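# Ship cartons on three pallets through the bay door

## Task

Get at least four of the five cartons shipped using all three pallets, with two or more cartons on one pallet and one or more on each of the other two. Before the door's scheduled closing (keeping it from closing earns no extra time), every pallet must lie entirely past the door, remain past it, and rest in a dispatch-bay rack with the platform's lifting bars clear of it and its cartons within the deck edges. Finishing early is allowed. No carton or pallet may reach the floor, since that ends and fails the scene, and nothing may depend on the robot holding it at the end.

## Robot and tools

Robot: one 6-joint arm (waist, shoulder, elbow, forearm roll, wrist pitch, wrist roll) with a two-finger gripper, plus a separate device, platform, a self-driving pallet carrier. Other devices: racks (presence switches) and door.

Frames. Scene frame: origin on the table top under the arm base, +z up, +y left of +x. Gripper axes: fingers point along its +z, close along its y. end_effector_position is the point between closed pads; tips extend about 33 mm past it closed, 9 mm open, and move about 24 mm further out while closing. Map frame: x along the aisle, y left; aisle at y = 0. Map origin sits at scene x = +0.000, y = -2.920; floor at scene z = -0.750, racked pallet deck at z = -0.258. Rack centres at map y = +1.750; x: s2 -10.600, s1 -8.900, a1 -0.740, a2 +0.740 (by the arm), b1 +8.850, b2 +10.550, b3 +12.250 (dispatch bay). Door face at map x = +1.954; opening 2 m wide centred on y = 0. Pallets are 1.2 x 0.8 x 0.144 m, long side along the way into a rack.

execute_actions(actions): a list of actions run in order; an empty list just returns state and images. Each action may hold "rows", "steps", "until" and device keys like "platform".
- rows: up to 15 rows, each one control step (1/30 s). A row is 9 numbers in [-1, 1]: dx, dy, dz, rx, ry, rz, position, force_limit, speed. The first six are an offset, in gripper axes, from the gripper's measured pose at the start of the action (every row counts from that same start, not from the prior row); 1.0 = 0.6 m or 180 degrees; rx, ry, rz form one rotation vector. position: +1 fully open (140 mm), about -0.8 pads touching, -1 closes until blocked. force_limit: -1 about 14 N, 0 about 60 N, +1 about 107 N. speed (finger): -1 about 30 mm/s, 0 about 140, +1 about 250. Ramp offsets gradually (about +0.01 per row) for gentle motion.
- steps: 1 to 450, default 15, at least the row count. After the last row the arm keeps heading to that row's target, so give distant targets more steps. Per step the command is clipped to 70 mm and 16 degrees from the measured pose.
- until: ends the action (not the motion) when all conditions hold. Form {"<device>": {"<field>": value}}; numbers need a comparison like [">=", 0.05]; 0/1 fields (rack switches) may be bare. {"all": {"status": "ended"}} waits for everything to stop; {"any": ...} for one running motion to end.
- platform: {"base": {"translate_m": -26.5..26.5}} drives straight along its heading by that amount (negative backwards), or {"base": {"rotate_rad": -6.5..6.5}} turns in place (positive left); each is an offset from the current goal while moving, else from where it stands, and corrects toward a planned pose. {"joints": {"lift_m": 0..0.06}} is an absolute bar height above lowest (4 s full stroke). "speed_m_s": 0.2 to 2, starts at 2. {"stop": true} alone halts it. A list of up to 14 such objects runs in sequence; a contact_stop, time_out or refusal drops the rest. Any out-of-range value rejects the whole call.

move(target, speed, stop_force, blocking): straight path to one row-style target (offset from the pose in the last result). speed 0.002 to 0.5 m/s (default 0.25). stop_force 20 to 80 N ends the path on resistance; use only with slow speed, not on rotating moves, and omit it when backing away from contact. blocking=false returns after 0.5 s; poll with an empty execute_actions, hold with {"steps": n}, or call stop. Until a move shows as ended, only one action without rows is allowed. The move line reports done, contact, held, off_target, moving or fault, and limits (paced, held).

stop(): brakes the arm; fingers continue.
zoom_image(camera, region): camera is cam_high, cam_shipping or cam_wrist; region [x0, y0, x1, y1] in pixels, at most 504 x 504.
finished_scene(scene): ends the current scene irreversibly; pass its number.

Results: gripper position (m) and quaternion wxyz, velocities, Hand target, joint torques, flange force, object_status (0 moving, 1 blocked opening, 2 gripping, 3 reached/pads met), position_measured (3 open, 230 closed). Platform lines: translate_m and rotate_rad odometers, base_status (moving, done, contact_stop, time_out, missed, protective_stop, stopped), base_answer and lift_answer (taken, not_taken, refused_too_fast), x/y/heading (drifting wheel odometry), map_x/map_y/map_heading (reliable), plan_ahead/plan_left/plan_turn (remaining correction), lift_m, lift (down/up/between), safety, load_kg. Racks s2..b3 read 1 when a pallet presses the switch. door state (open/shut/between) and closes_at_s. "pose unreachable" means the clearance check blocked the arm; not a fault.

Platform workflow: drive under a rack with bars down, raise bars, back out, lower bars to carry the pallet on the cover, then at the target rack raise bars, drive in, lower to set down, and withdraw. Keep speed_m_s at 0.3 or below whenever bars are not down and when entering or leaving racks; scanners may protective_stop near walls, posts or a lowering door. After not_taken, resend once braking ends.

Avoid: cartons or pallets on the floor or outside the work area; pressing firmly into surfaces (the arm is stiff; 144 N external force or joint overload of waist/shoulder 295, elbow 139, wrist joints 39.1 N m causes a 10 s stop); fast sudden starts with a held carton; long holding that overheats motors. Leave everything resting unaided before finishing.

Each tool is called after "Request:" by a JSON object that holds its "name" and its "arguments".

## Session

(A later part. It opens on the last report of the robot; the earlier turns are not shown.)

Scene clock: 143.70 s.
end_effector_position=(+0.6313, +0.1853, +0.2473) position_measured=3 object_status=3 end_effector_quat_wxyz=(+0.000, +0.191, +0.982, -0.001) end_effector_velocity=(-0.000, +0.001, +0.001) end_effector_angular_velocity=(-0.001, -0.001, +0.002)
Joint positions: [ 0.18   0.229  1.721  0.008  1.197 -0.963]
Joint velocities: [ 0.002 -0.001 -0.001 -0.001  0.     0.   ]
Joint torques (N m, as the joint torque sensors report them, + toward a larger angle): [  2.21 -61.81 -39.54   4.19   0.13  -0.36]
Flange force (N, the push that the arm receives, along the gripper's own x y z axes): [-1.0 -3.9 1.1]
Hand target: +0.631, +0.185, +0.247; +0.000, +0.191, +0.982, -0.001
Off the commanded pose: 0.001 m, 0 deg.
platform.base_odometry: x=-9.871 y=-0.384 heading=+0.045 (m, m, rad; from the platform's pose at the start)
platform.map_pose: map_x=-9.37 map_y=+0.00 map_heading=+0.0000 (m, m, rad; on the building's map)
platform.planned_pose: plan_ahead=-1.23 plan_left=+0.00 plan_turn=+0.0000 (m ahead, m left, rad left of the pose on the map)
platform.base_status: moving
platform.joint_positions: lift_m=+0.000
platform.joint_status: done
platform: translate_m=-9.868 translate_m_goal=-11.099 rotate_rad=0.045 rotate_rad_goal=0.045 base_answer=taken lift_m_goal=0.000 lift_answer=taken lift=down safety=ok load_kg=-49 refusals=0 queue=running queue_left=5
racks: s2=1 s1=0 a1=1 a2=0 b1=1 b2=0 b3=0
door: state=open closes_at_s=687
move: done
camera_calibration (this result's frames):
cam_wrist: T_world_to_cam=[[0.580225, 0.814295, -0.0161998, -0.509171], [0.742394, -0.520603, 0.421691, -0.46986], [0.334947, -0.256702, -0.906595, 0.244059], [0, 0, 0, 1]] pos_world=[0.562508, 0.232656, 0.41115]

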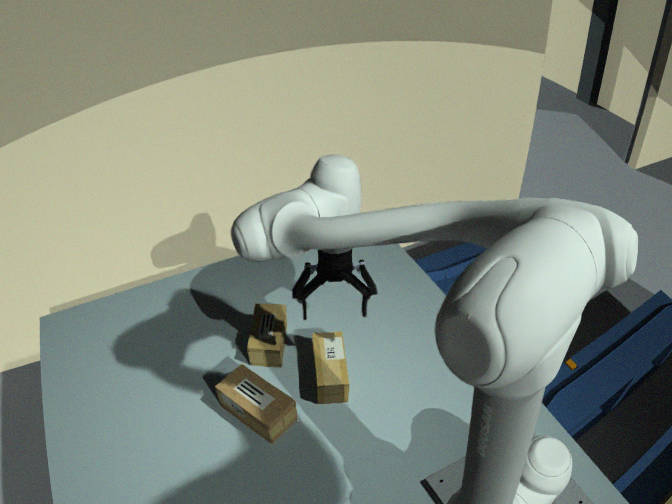

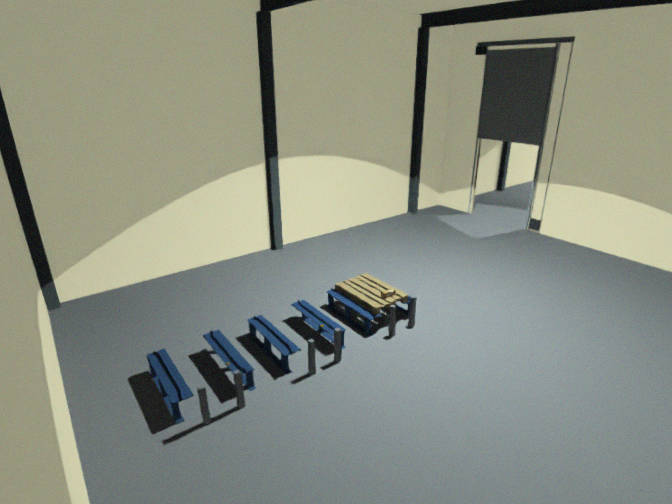

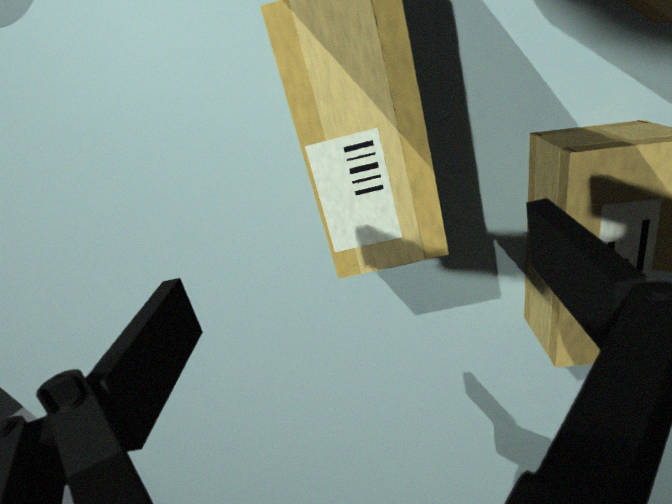

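Request:
{"name": "execute_actions", "arguments": {"actions": []}}

Scene clock: 156.90 s.
end_effector_position=(+0.6313, +0.1853, +0.2473) position_measured=3 object_status=3 end_effector_quat_wxyz=(+0.000, +0.191, +0.982, -0.001) end_effector_velocity=(+0.000, +0.000, -0.001) end_effector_angular_velocity=(-0.000, +0.000, +0.001)
Joint positions: [ 0.18   0.229  1.721  0.008  1.197 -0.963]
Joint velocities: [ 0.     0.001 -0.     0.    -0.    -0.   ]
Joint torques (N m, as the joint torque sensors report them, + toward a larger angle): [  0.52 -60.51 -39.51   4.04   0.12  -0.32]
Flange force (N, the push that the arm receives, along the gripper's own x y z axes): [1.4 -3.0 0.6]
Hand target: +0.631, +0.185, +0.247; +0.000, +0.191, +0.982, -0.001
Off the commanded pose: 0.001 m, 0 deg.
platform.base_odometry: x=-11.200 y=+1.303 heading=+1.616 (m, m, rad; from the platform's pose at the start)
platform.map_pose: map_x=-10.60 map_y=+1.74 map_heading=+1.5708 (m, m, rad; on the building's map)
platform.planned_pose: plan_ahead=+0.01 plan_left=+0.00 plan_turn=+0.0000 (m ahead, m left, rad left of the pose on the map)
platform.base_status: moving
platform.joint_positions: lift_m=+0.025
platform.joint_status: done
platform: translate_m=-9.344 translate_m_goal=-9.340 rotate_rad=1.616 rotate_rad_goal=1.615 base_answer=taken lift_m_goal=0.025 lift_answer=taken lift=between safety=ok load_kg=0 refusals=0 queue=running queue_left=3
racks: s2=1 s1=0 a1=1 a2=0 b1=1 b2=0 b3=0
door: state=open closes_at_s=687
camera_calibration (this result's frames):
cam_wrist: T_world_to_cam=[[0.580197, 0.814315, -0.0161899, -0.509213], [0.742412, -0.520582, 0.421685, -0.469846], [0.334957, -0.25668, -0.906598, 0.244061], [0, 0, 0, 1]] pos_world=[0.562514, 0.232712, 0.411148]

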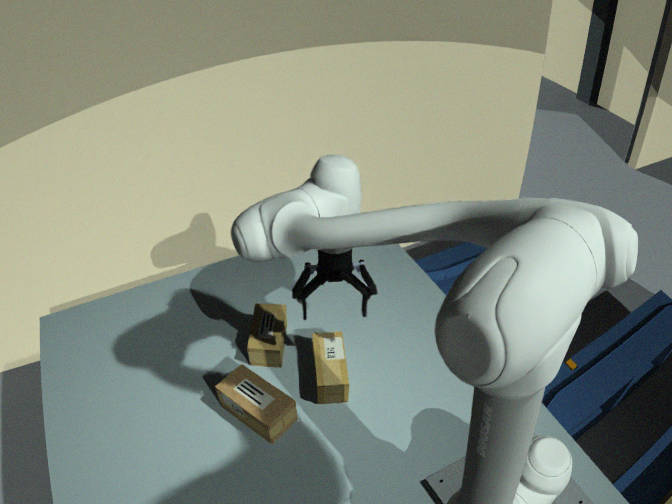

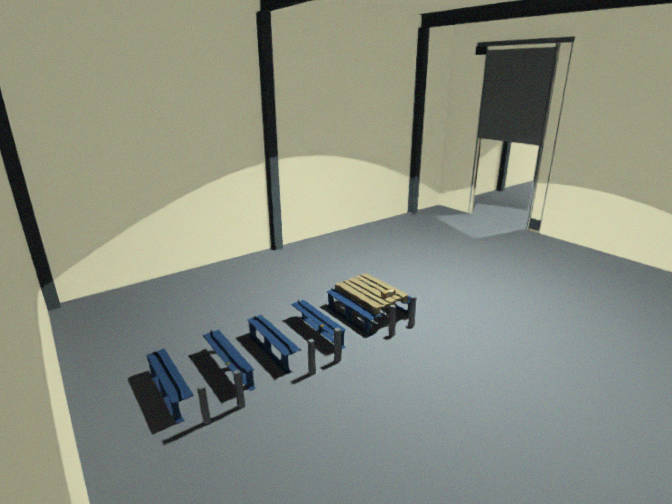

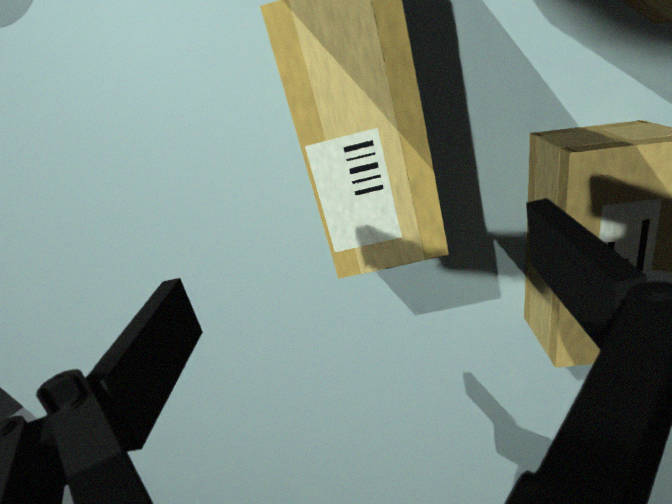

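Request:
{"name": "move", "arguments": {"target": [0.03,0.025,0.320,0,0,0,0.75,0,0], "speed": 0.2}}

Request:
{"name": "execute_actions", "arguments": {"actions": [{"rows":[[0,0,0,0,0,0,-1,0.3,0]],"steps":18}]}}

Scene clock: 160.23 s.
end_effector_position=(+0.6203, +0.2057, +0.0554) position_measured=35 object_status=3 end_effector_quat_wxyz=(+0.000, +0.191, +0.982, -0.001) end_effector_velocity=(+0.000, -0.000, +0.000) end_effector_angular_velocity=(-0.000, -0.001, +0.001)
Joint positions: [ 0.217  0.387  1.904  0.01   0.856 -0.93 ]
Joint velocities: [-0.001 -0.     0.    -0.001 -0.001 -0.001]
Joint torques (N m, as the joint torque sensors report them, + toward a larger angle): [  0.3  -69.76 -32.11   3.5    0.1   -0.06]
Flange force (N, the push that the arm receives, along the gripper's own x y z axes): [0.8 -2.5 -0.4]
Hand target: +0.620, +0.206, +0.055; +0.000, +0.191, +0.982, -0.001
Off the commanded pose: 0.000 m, 0 deg.
platform.base_odometry: x=-11.198 y=+1.254 heading=+1.618 (m, m, rad; from the platform's pose at the start)
platform.map_pose: map_x=-10.60 map_y=+1.69 map_heading=+1.5752 (m, m, rad; on the building's map)
platform.planned_pose: plan_ahead=-1.69 plan_left=+0.01 plan_turn=-0.0043 (m ahead, m left, rad left of the pose on the map)
platform.base_status: moving
platform.joint_positions: lift_m=+0.060
platform.joint_status: done
platform: translate_m=-9.402 translate_m_goal=-11.090 rotate_rad=1.618 rotate_rad_goal=1.619 base_answer=taken lift_m_goal=0.060 lift_answer=taken lift=up safety=ok load_kg=21 refusals=0 queue=running queue_left=1
racks: s2=0 s1=0 a1=1 a2=0 b1=1 b2=0 b3=0
door: state=open closes_at_s=687
move: done
camera_calibration (this result's frames):
cam_wrist: T_world_to_cam=[[0.58028, 0.814257, -0.0161309, -0.522551], [0.742332, -0.520668, 0.42172, -0.37015], [0.33499, -0.25669, -0.906583, 0.0790224], [0, 0, 0, 1]] pos_world=[0.551529, 0.25305, 0.219311]

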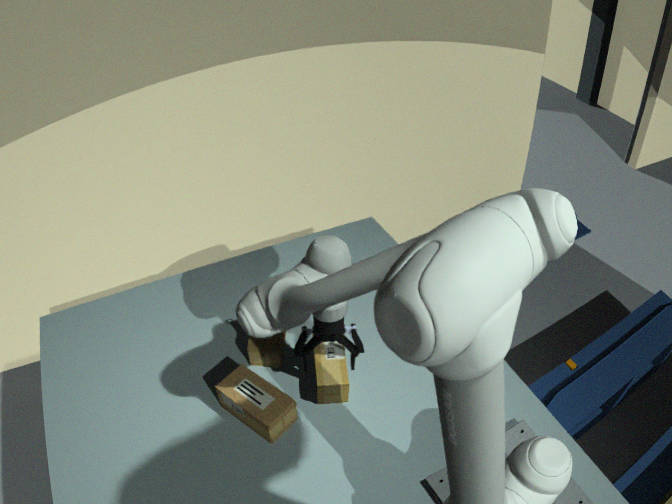

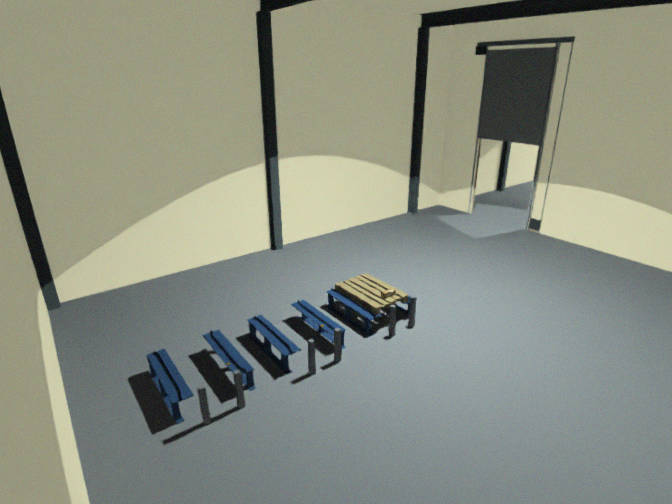

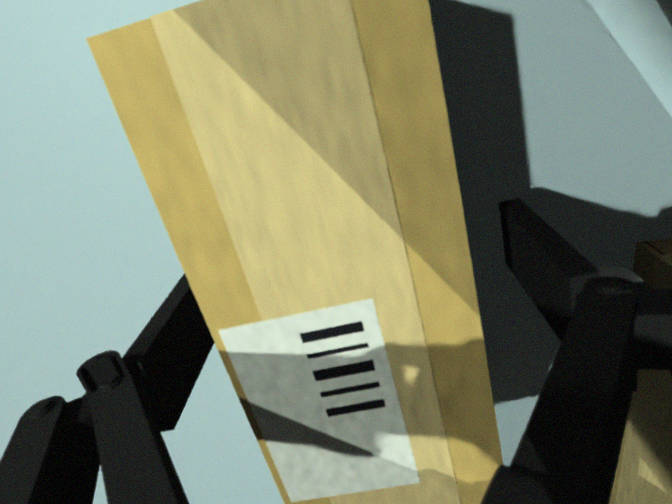

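Scene clock: 160.83 s.
end_effector_position=(+0.6203, +0.2057, +0.0554) position_measured=106 object_status=2 end_effector_quat_wxyz=(+0.000, +0.191, +0.982, -0.001) end_effector_velocity=(-0.000, -0.000, +0.001) end_effector_angular_velocity=(-0.001, -0.001, +0.002)
Joint positions: [ 0.217  0.387  1.904  0.01   0.856 -0.93 ]
Joint velocities: [ 0.    -0.001  0.    -0.001  0.001 -0.001]
Joint torques (N m, as the joint torque sensors report them, + toward a larger angle): [  1.16 -58.98 -25.52   2.91   0.29  -0.25]
Flange force (N, the push that the arm receives, along the gripper's own x y z axes): [0.9 -3.7 -16.1]
Hand target: +0.620, +0.206, +0.055; +0.000, +0.191, +0.982, -0.001
Off the commanded pose: 0.000 m, 0 deg.
platform.base_odometry: x=-11.190 y=+1.087 heading=+1.619 (m, m, rad; from the platform's pose at the start)
platform.map_pose: map_x=-10.60 map_y=+1.51 map_heading=+1.5752 (m, m, rad; on the building's map)
platform.planned_pose: plan_ahead=-1.51 plan_left=+0.01 plan_turn=-0.0043 (m ahead, m left, rad left of the pose on the map)
platform.base_status: moving
platform.joint_positions: lift_m=+0.060
platform.joint_status: done
platform: translate_m=-9.573 translate_m_goal=-11.090 rotate_rad=1.619 rotate_rad_goal=1.618 base_answer=taken lift_m_goal=0.060 lift_answer=taken lift=up safety=ok load_kg=21 refusals=0 queue=running queue_left=1
racks: s2=0 s1=0 a1=1 a2=0 b1=1 b2=0 b3=0
door: state=open closes_at_s=687
camera_calibration (this result's frames):
cam_wrist: T_world_to_cam=[[0.580285, 0.814254, -0.0160987, -0.522569], [0.742318, -0.520681, 0.421729, -0.370138], [0.335012, -0.256673, -0.906579, 0.0790053], [0, 0, 0, 1]] pos_world=[0.551532, 0.253059, 0.21931]

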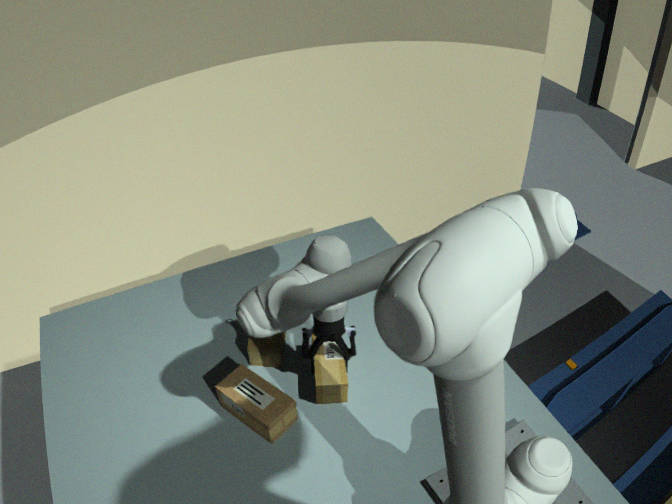

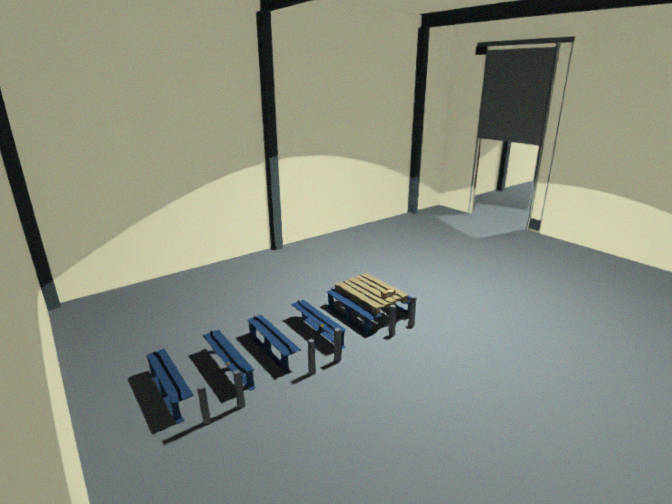

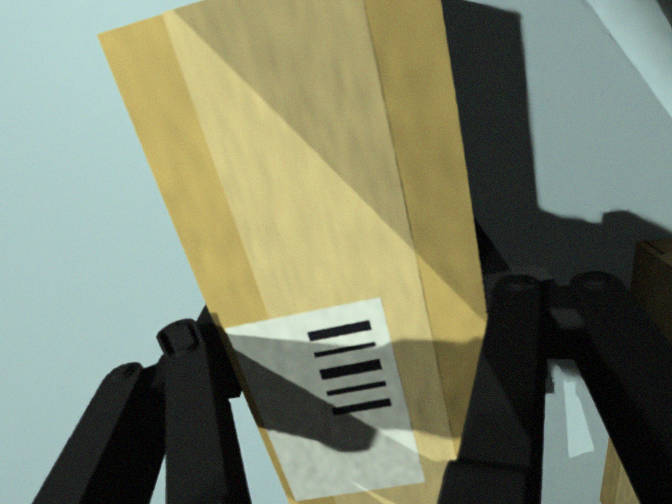

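Request:
{"name": "move", "arguments": {"target": [0,0,-0.2,0,0,0,-1,0.3,0], "speed": 0.2}}

Request:
{"name": "move", "arguments": {"target": [-0.471,-0.988,0,0,0,-0.122,-1,0.3,0], "speed": 0.3}}

Request:
{"name": "execute_actions", "arguments": {"actions": [{"steps":200,"until":{"all":{"status":"ended"}}},{"platform":[{"base":{"translate_m":11.34},"speed_m_s":2},{"base":{"rotate_rad":1.5708},"joints":{"lift_m":0.06},"speed_m_s":2},{"base":{"translate_m":1.75},"speed_m_s":0.3}],"steps":2}]}}

Scene clock: 172.37 s.
end_effector_position=(+0.6203, +0.2058, +0.1754) position_measured=106 object_status=2 end_effector_quat_wxyz=(+0.000, +0.191, +0.982, -0.001) end_effector_velocity=(-0.000, +0.001, +0.000) end_effector_angular_velocity=(+0.001, +0.001, +0.000)
Joint positions: [ 0.215  0.272  1.807  0.009  1.068 -0.929]
Joint velocities: [ 0.001  0.    -0.001  0.001  0.001  0.001]
Joint torques (N m, as the joint torque sensors report them, + toward a larger angle): [  0.9  -64.27 -38.35   4.03   0.12  -0.08]
Flange force (N, the push that the arm receives, along the gripper's own x y z axes): [1.0 -3.6 2.3]
Hand target: +0.620, +0.206, +0.175; +0.000, +0.191, +0.982, -0.001
Off the commanded pose: 0.000 m, 0 deg.
platform.base_odometry: x=-11.122 y=-0.439 heading=+0.044 (m, m, rad; from the platform's pose at the start)
platform.map_pose: map_x=-10.60 map_y=+0.00 map_heading=+0.0000 (m, m, rad; on the building's map)
platform.planned_pose: plan_ahead=+0.00 plan_left=+0.00 plan_turn=+0.0000 (m ahead, m left, rad left of the pose on the map)
platform.base_status: done
platform.joint_positions: lift_m=+0.000
platform.joint_status: done
platform: translate_m=-11.090 translate_m_goal=-11.090 rotate_rad=0.044 rotate_rad_goal=0.044 base_answer=taken lift_m_goal=0.000 lift_answer=taken lift=down safety=ok load_kg=-49 refusals=0 queue=done queue_left=0
racks: s2=0 s1=0 a1=1 a2=0 b1=1 b2=0 b3=0
door: state=open closes_at_s=687
move: done
camera_calibration (this result's frames):
cam_wrist: T_world_to_cam=[[0.580239, 0.814289, -0.0160304, -0.520742], [0.742305, -0.520642, 0.421799, -0.42062], [0.33512, -0.256644, -0.906547, 0.187732], [0, 0, 0, 1]] pos_world=[0.55147, 0.253222, 0.339258]

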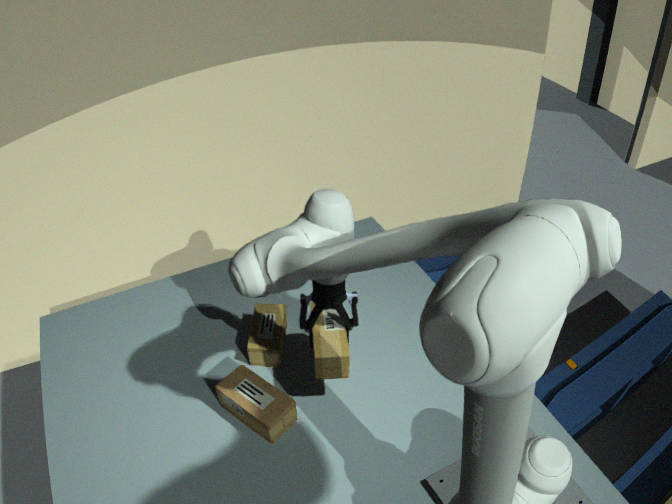

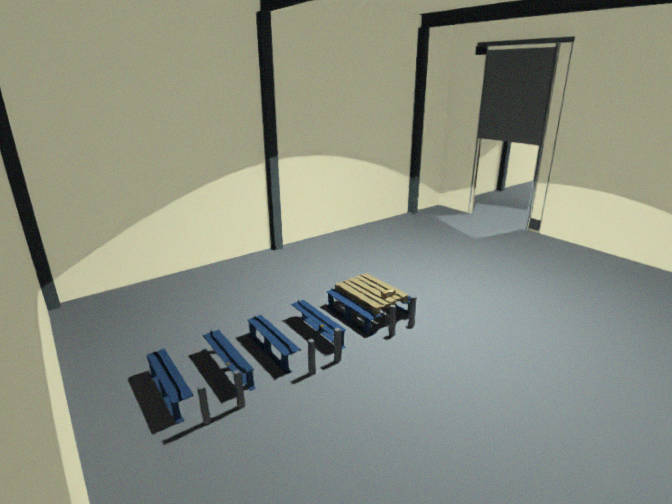

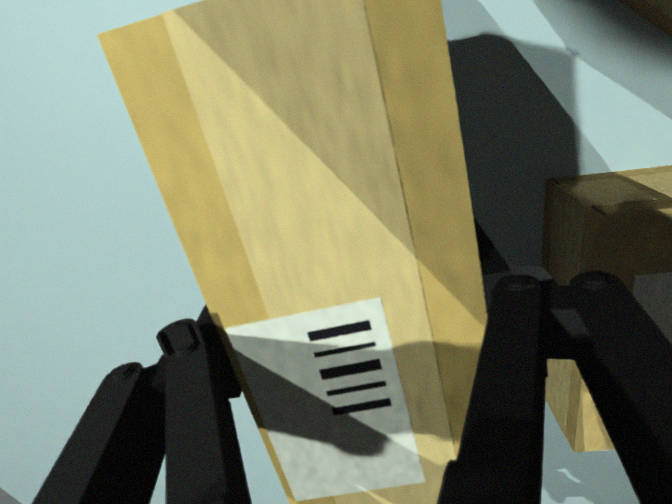

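Scene clock: 174.97 s.
end_effector_position=(+0.6595, -0.4491, +0.1766) position_measured=106 object_status=2 end_effector_quat_wxyz=(+0.000, +0.001, +1.000, -0.001) end_effector_velocity=(-0.001, -0.002, +0.000) end_effector_angular_velocity=(-0.000, -0.001, -0.003)
Joint positions: [-0.688  0.488  1.5    0.001  1.163 -2.211]
Joint velocities: [-0.002  0.    -0.001  0.    -0.     0.   ]
Joint torques (N m, as the joint torque sensors report them, + toward a larger angle): [  1.85 -86.98 -40.28   4.18  -0.1   -0.24]
Flange force (N, the push that the arm receives, along the gripper's own x y z axes): [3.9 -0.9 2.8]
Hand target: +0.660, -0.449, +0.177; +0.000, +0.001, +1.000, -0.001
Off the commanded pose: 0.001 m, 0 deg.
platform.base_odometry: x=-11.122 y=-0.439 heading=+0.044 (m, m, rad; from the platform's pose at the start)
platform.map_pose: map_x=-10.60 map_y=+0.00 map_heading=+0.0000 (m, m, rad; on the building's map)
platform.planned_pose: plan_ahead=+0.00 plan_left=+0.00 plan_turn=+0.0000 (m ahead, m left, rad left of the pose on the map)
platform.base_status: done
platform.joint_positions: lift_m=+0.000
platform.joint_status: done
platform: translate_m=-11.090 translate_m_goal=-11.090 rotate_rad=0.044 rotate_rad_goal=0.044 base_answer=taken lift_m_goal=0.000 lift_answer=taken lift=down safety=ok load_kg=-49 refusals=0 queue=done queue_left=0
racks: s2=0 s1=0 a1=1 a2=0 b1=1 b2=0 b3=0
door: state=open closes_at_s=687
move: done
camera_calibration (this result's frames):
cam_wrist: T_world_to_cam=[[0.233569, 0.972193, -0.0169081, 0.289517], [0.883286, -0.204875, 0.421701, -0.742425], [0.40651, -0.113431, -0.906577, 0.0248643], [0, 0, 0, 1]] pos_world=[0.578044, -0.43075, 0.340518]

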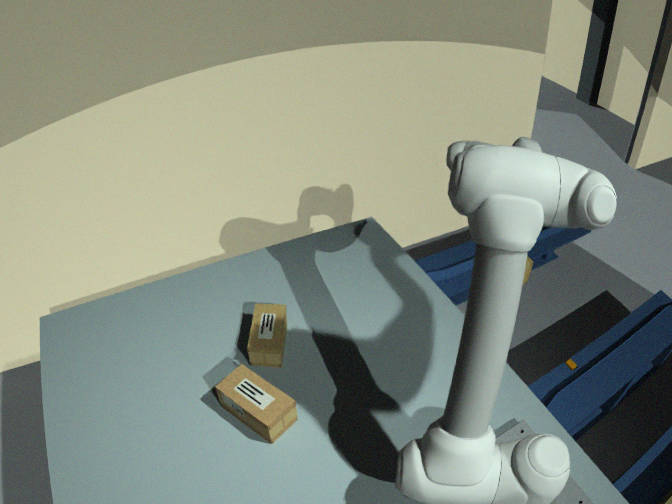

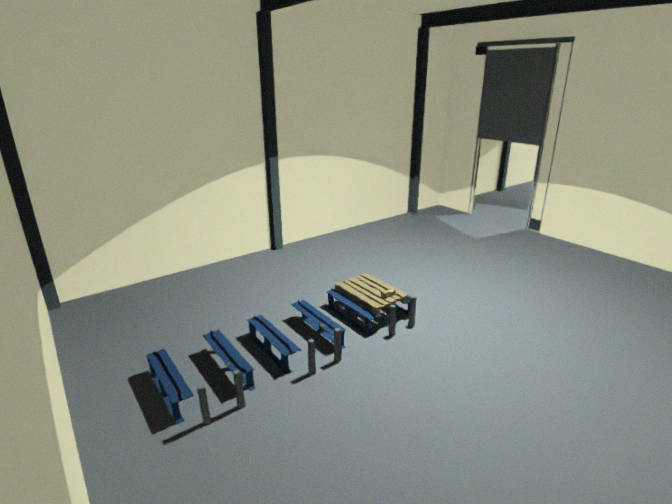

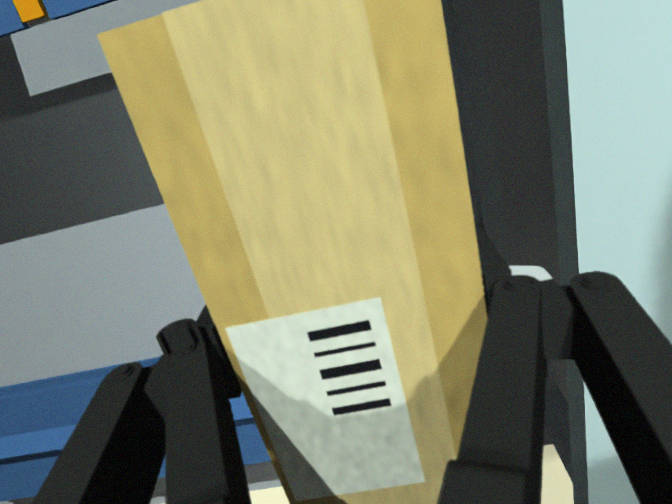

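Scene clock: 175.07 s.
end_effector_position=(+0.6596, -0.4491, +0.1766) position_measured=106 object_status=2 end_effector_quat_wxyz=(+0.000, +0.001, +1.000, -0.001) end_effector_velocity=(+0.001, +0.001, -0.000) end_effector_angular_velocity=(+0.001, -0.000, +0.001)
Joint positions: [-0.688  0.488  1.5    0.001  1.163 -2.211]
Joint velocities: [ 0.001  0.001 -0.     0.001  0.    -0.001]
Joint torques (N m, as the joint torque sensors report them, + toward a larger angle): [  1.   -86.17 -39.73   4.18   0.13  -0.26]
Flange force (N, the push that the arm receives, along the gripper's own x y z axes): [3.2 0.4 1.9]
Flange force at the end of the 1st action (N, along the gripper's axes at the end of the call): [0.9 0.2 3.0]
Hand target: +0.660, -0.449, +0.177; +0.000, +0.001, +1.000, -0.001
Off the commanded pose: 0.001 m, 0 deg.
platform.base_odometry: x=-11.121 y=-0.439 heading=+0.044 (m, m, rad; from the platform's pose at the start)
platform.map_pose: map_x=-10.60 map_y=+0.00 map_heading=+0.0000 (m, m, rad; on the building's map)
platform.planned_pose: plan_ahead=+11.34 plan_left=+0.00 plan_turn=+0.0000 (m ahead, m left, rad left of the pose on the map)
platform.base_status: moving
platform.joint_positions: lift_m=+0.000
platform.joint_status: done
platform: translate_m=-11.089 translate_m_goal=0.250 rotate_rad=0.045 rotate_rad_goal=0.049 base_answer=taken lift_m_goal=0.000 lift_answer=taken lift=down safety=ok load_kg=-49 refusals=0 queue=running queue_left=2
racks: s2=0 s1=0 a1=1 a2=0 b1=1 b2=0 b3=0
door: state=open closes_at_s=687
camera_calibration (this result's frames):
cam_wrist: T_world_to_cam=[[0.233563, 0.972195, -0.0168881, 0.289517], [0.883283, -0.204877, 0.421707, -0.742436], [0.406521, -0.113412, -0.906575, 0.0248513], [0, 0, 0, 1]] pos_world=[0.578058, -0.430756, 0.340509]

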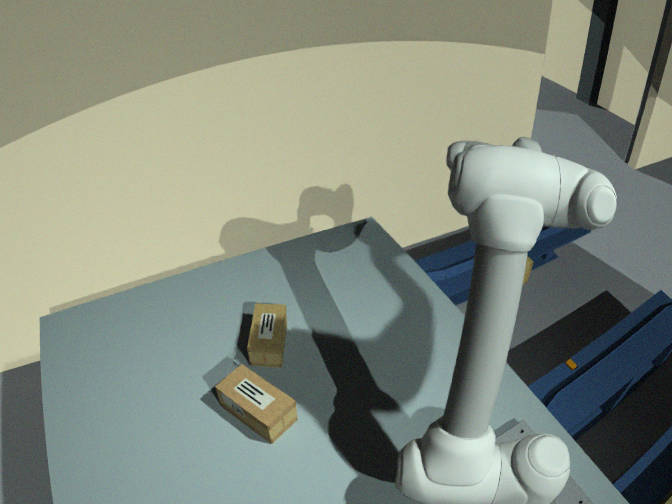

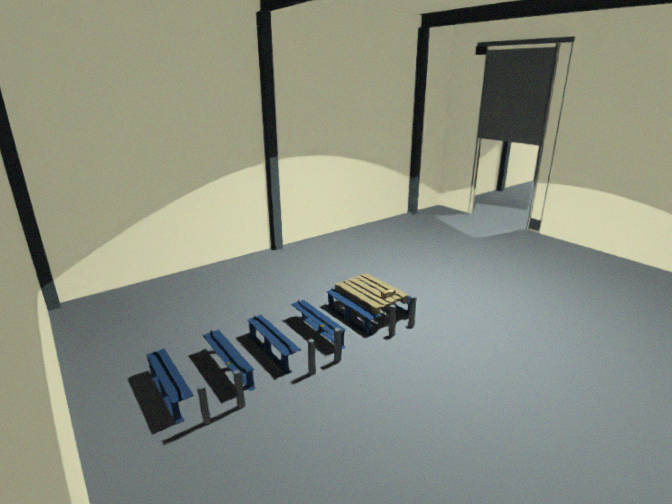

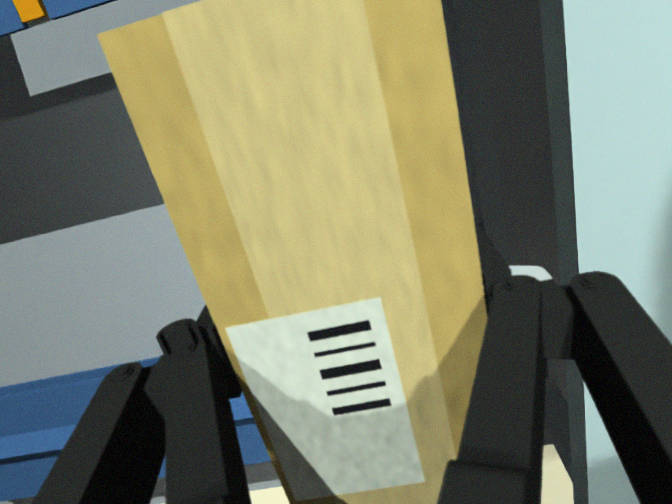

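Request:
{"name": "move", "arguments": {"target": [-0.034,-0.552,0.503,0,0,0,-1,0.3,0], "speed": 0.15}}

Scene clock: 180.93 s.
end_effector_position=(+0.6796, -0.7811, -0.1242) position_measured=106 object_status=2 end_effector_quat_wxyz=(+0.000, +0.001, +1.000, -0.001) end_effector_velocity=(+0.000, +0.000, -0.000) end_effector_angular_velocity=(+0.001, -0.000, +0.000)
Joint positions: [-0.934  1.083  0.996 -0.002  1.07  -2.456]
Joint velocities: [ 0.     0.     0.     0.001 -0.    -0.   ]
Joint torques (N m, as the joint torque sensors report them, + toward a larger angle): [  -0.08 -129.23  -38.24    3.91   -0.08   -0.28]
Flange force (N, the push that the arm receives, along the gripper's own x y z axes): [2.3 1.7 1.6]
Hand target: +0.680, -0.781, -0.124; +0.000, +0.001, +1.000, -0.001
Off the commanded pose: 0.000 m, 0 deg.
platform.base_odometry: x=-4.711 y=-0.156 heading=+0.030 (m, m, rad; from the platform's pose at the start)
platform.map_pose: map_x=-4.13 map_y=-0.01 map_heading=+0.0044 (m, m, rad; on the building's map)
platform.planned_pose: plan_ahead=+4.87 plan_left=-0.01 plan_turn=-0.0043 (m ahead, m left, rad left of the pose on the map)
platform.base_status: moving
platform.joint_positions: lift_m=+0.000
platform.joint_status: done
platform: translate_m=-4.610 translate_m_goal=0.250 rotate_rad=0.030 rotate_rad_goal=0.032 base_answer=taken lift_m_goal=0.000 lift_answer=taken lift=down safety=ok load_kg=-49 refusals=0 queue=running queue_left=2
racks: s2=0 s1=0 a1=1 a2=0 b1=1 b2=0 b3=0
door: state=open closes_at_s=687
move: done
camera_calibration (this result's frames):
cam_wrist: T_world_to_cam=[[0.233618, 0.972178, -0.0171044, 0.602415], [0.88331, -0.204844, 0.421667, -0.701297], [0.406432, -0.113617, -0.906589, -0.293789], [0, 0, 0, 1]] pos_world=[0.598132, -0.762691, 0.039672]

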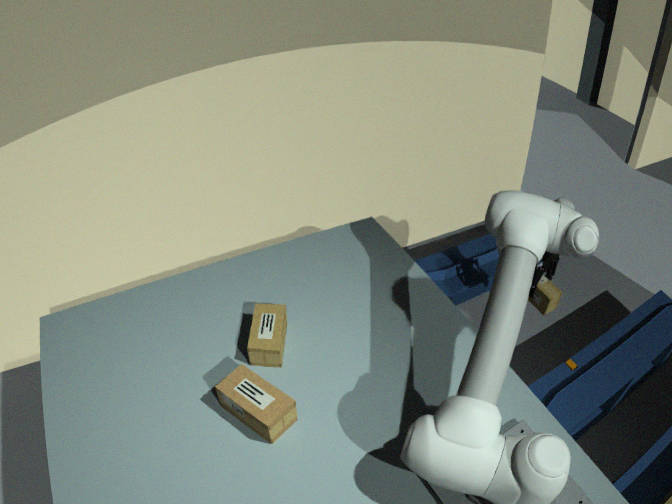

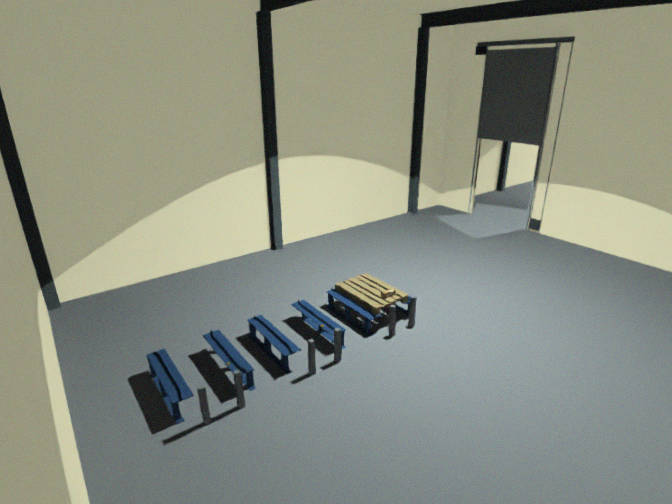

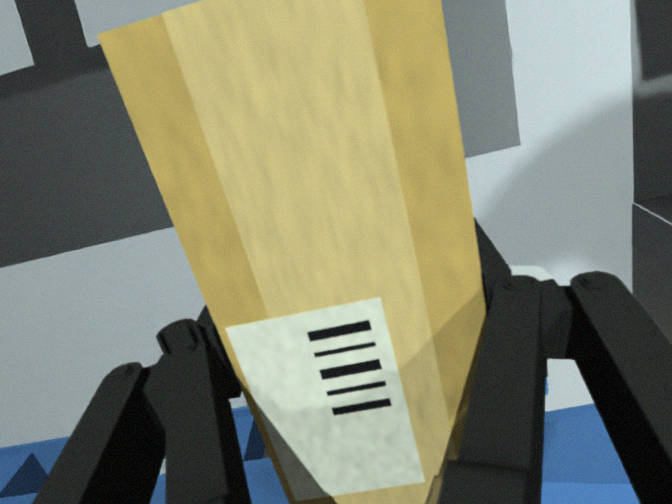

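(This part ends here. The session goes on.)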